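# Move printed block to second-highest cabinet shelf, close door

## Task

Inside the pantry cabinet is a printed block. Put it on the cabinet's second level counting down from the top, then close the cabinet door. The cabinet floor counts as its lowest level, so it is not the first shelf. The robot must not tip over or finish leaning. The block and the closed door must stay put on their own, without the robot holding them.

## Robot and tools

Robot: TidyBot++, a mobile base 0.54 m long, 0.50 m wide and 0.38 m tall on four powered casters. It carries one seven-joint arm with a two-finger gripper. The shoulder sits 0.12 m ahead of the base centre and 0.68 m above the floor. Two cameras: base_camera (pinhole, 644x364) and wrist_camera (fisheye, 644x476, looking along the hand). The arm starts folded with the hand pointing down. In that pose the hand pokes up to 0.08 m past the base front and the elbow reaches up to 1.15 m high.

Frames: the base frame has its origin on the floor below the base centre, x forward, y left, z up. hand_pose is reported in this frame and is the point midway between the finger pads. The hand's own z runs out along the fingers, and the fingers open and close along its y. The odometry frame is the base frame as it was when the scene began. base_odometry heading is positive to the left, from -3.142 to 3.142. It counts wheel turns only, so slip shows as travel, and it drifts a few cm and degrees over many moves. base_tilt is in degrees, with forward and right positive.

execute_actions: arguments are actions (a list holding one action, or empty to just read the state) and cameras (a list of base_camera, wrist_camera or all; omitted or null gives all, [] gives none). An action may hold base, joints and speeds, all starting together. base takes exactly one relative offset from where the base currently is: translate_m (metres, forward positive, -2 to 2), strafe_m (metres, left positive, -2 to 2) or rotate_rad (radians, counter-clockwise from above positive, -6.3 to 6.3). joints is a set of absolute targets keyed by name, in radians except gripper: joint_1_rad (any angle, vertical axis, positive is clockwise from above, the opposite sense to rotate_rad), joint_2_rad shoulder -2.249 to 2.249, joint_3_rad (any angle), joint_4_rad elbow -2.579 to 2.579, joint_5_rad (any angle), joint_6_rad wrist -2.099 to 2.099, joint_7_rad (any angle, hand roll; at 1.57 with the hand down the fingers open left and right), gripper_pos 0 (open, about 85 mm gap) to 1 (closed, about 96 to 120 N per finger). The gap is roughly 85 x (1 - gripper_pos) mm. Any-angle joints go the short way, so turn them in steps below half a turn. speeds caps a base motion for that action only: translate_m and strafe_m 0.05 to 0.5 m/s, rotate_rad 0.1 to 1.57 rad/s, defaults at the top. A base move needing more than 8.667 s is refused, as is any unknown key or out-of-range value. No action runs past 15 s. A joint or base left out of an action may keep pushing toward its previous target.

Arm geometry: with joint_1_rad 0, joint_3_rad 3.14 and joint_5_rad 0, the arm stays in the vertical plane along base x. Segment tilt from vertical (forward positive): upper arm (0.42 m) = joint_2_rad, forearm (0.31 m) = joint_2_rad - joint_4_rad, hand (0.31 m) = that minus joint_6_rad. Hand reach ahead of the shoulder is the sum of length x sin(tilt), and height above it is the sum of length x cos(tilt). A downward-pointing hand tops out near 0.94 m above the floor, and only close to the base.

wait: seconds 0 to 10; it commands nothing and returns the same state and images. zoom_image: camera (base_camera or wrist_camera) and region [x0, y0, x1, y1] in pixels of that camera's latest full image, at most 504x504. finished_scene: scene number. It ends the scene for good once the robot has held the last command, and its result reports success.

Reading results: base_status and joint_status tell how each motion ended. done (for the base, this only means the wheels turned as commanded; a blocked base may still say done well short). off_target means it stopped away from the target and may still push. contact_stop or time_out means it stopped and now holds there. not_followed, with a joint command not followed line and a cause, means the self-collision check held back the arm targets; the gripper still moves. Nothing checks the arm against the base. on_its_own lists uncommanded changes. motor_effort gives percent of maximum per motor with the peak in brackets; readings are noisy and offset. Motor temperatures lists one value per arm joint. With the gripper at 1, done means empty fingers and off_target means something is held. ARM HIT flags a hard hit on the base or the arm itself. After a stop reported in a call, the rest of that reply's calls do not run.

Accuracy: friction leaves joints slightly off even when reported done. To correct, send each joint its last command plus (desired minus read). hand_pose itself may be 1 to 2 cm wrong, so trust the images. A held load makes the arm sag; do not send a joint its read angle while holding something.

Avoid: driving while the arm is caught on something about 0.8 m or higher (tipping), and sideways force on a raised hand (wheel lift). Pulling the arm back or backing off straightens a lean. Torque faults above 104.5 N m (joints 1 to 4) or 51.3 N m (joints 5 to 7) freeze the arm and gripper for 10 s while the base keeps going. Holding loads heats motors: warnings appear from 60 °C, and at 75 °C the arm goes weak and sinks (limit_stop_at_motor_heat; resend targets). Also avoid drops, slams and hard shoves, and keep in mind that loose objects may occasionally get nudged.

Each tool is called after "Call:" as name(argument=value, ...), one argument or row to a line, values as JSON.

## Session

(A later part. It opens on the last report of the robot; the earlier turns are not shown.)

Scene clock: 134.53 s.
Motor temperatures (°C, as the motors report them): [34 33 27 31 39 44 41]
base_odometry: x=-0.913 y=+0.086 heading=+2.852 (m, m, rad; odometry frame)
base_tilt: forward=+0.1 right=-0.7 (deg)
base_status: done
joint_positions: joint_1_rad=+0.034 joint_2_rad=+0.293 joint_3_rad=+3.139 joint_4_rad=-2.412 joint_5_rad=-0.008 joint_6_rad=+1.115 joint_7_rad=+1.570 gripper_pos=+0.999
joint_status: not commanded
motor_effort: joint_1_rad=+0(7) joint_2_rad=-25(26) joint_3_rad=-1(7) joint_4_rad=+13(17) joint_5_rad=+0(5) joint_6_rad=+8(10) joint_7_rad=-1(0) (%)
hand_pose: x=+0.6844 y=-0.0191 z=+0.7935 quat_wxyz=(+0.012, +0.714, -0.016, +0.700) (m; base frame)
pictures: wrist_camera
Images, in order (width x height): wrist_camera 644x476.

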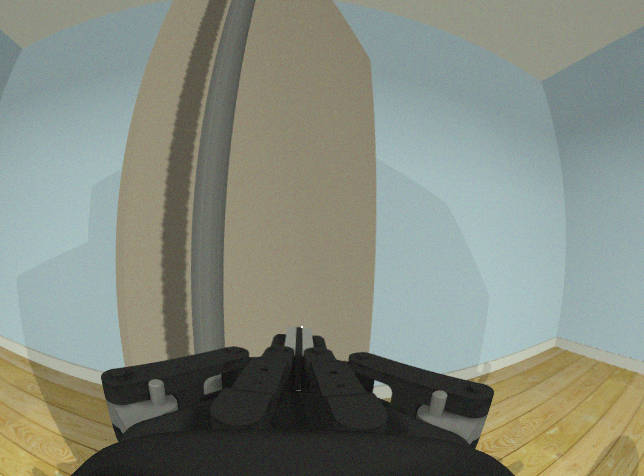

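Call:
execute_actions(
  actions=[
    {"base":{"translate_m":0.42},"speeds":{"translate_m":0.1}},
  ],
  cameras=[],
)

Call:
wait(
  seconds=4,
)

Scene clock: 151.03 s.
Motor temperatures (°C, as the motors report them): [34 33 27 31 39 44 41]
base_odometry: x=-1.316 y=+0.205 heading=+2.852 (m, m, rad; odometry frame)
base_tilt: forward=+0.2 right=-0.7 (deg)
base_status: done
joint_positions: joint_1_rad=+0.039 joint_2_rad=+0.295 joint_3_rad=+3.142 joint_4_rad=-2.409 joint_5_rad=-0.010 joint_6_rad=+1.116 joint_7_rad=+1.570 gripper_pos=+0.999
joint_status: not commanded
motor_effort: joint_1_rad=+0(6) joint_2_rad=-26(28) joint_3_rad=-1(6) joint_4_rad=+13(19) joint_5_rad=+0(5) joint_6_rad=+8(9) joint_7_rad=+0(0) (%)
hand_pose: x=+0.6852 y=-0.0235 z=+0.7944 quat_wxyz=(+0.015, +0.713, -0.019, +0.701) (m; base frame)
pictures: none
No camera images: the call's "cameras" was empty. Leave "cameras" out to get every camera's image.

Scene clock: 155.03 s.
Motor temperatures (°C, as the motors report them): [34 33 27 31 39 44 41]
base_odometry: x=-1.316 y=+0.205 heading=+2.852 (m, m, rad; odometry frame)
base_tilt: forward=+0.2 right=-0.7 (deg)
base_status: done
joint_positions: joint_1_rad=+0.039 joint_2_rad=+0.295 joint_3_rad=+3.142 joint_4_rad=-2.409 joint_5_rad=-0.010 joint_6_rad=+1.116 joint_7_rad=+1.570 gripper_pos=+0.999
joint_status: not commanded
motor_effort: joint_1_rad=-1(6) joint_2_rad=-26(28) joint_3_rad=+0(6) joint_4_rad=+13(19) joint_5_rad=+0(5) joint_6_rad=+9(9) joint_7_rad=+0(0) (%)
hand_pose: x=+0.6852 y=-0.0235 z=+0.7944 quat_wxyz=(+0.015, +0.713, -0.019, +0.701) (m; base frame)
wait: 4.00 s; at rest by 0.27 s
pictures: base_camera, wrist_camera
Images, in order (width x height): base_camera 644x364, wrist_camera 644x476.

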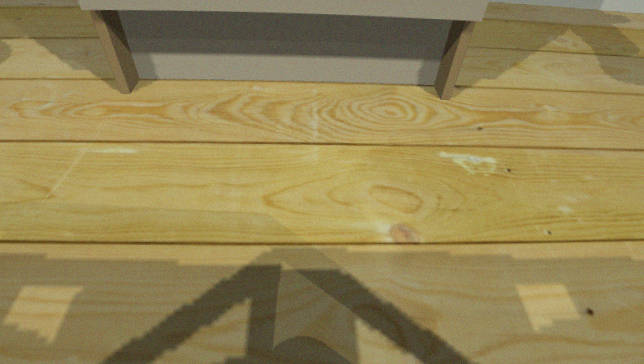

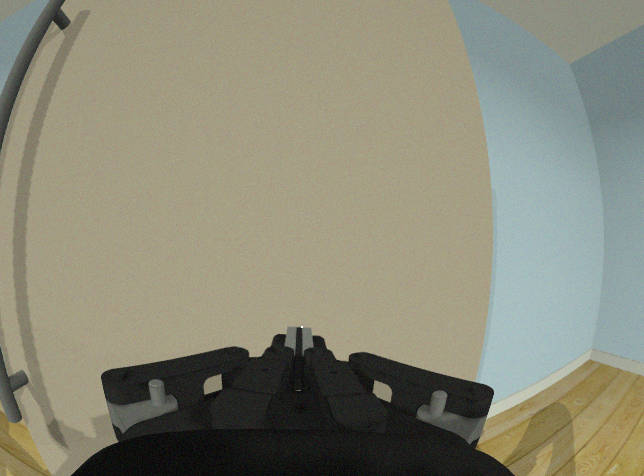

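The door is closed.

Call:
finished_scene(
  scene=2,
)

The scene is finished: the task was done.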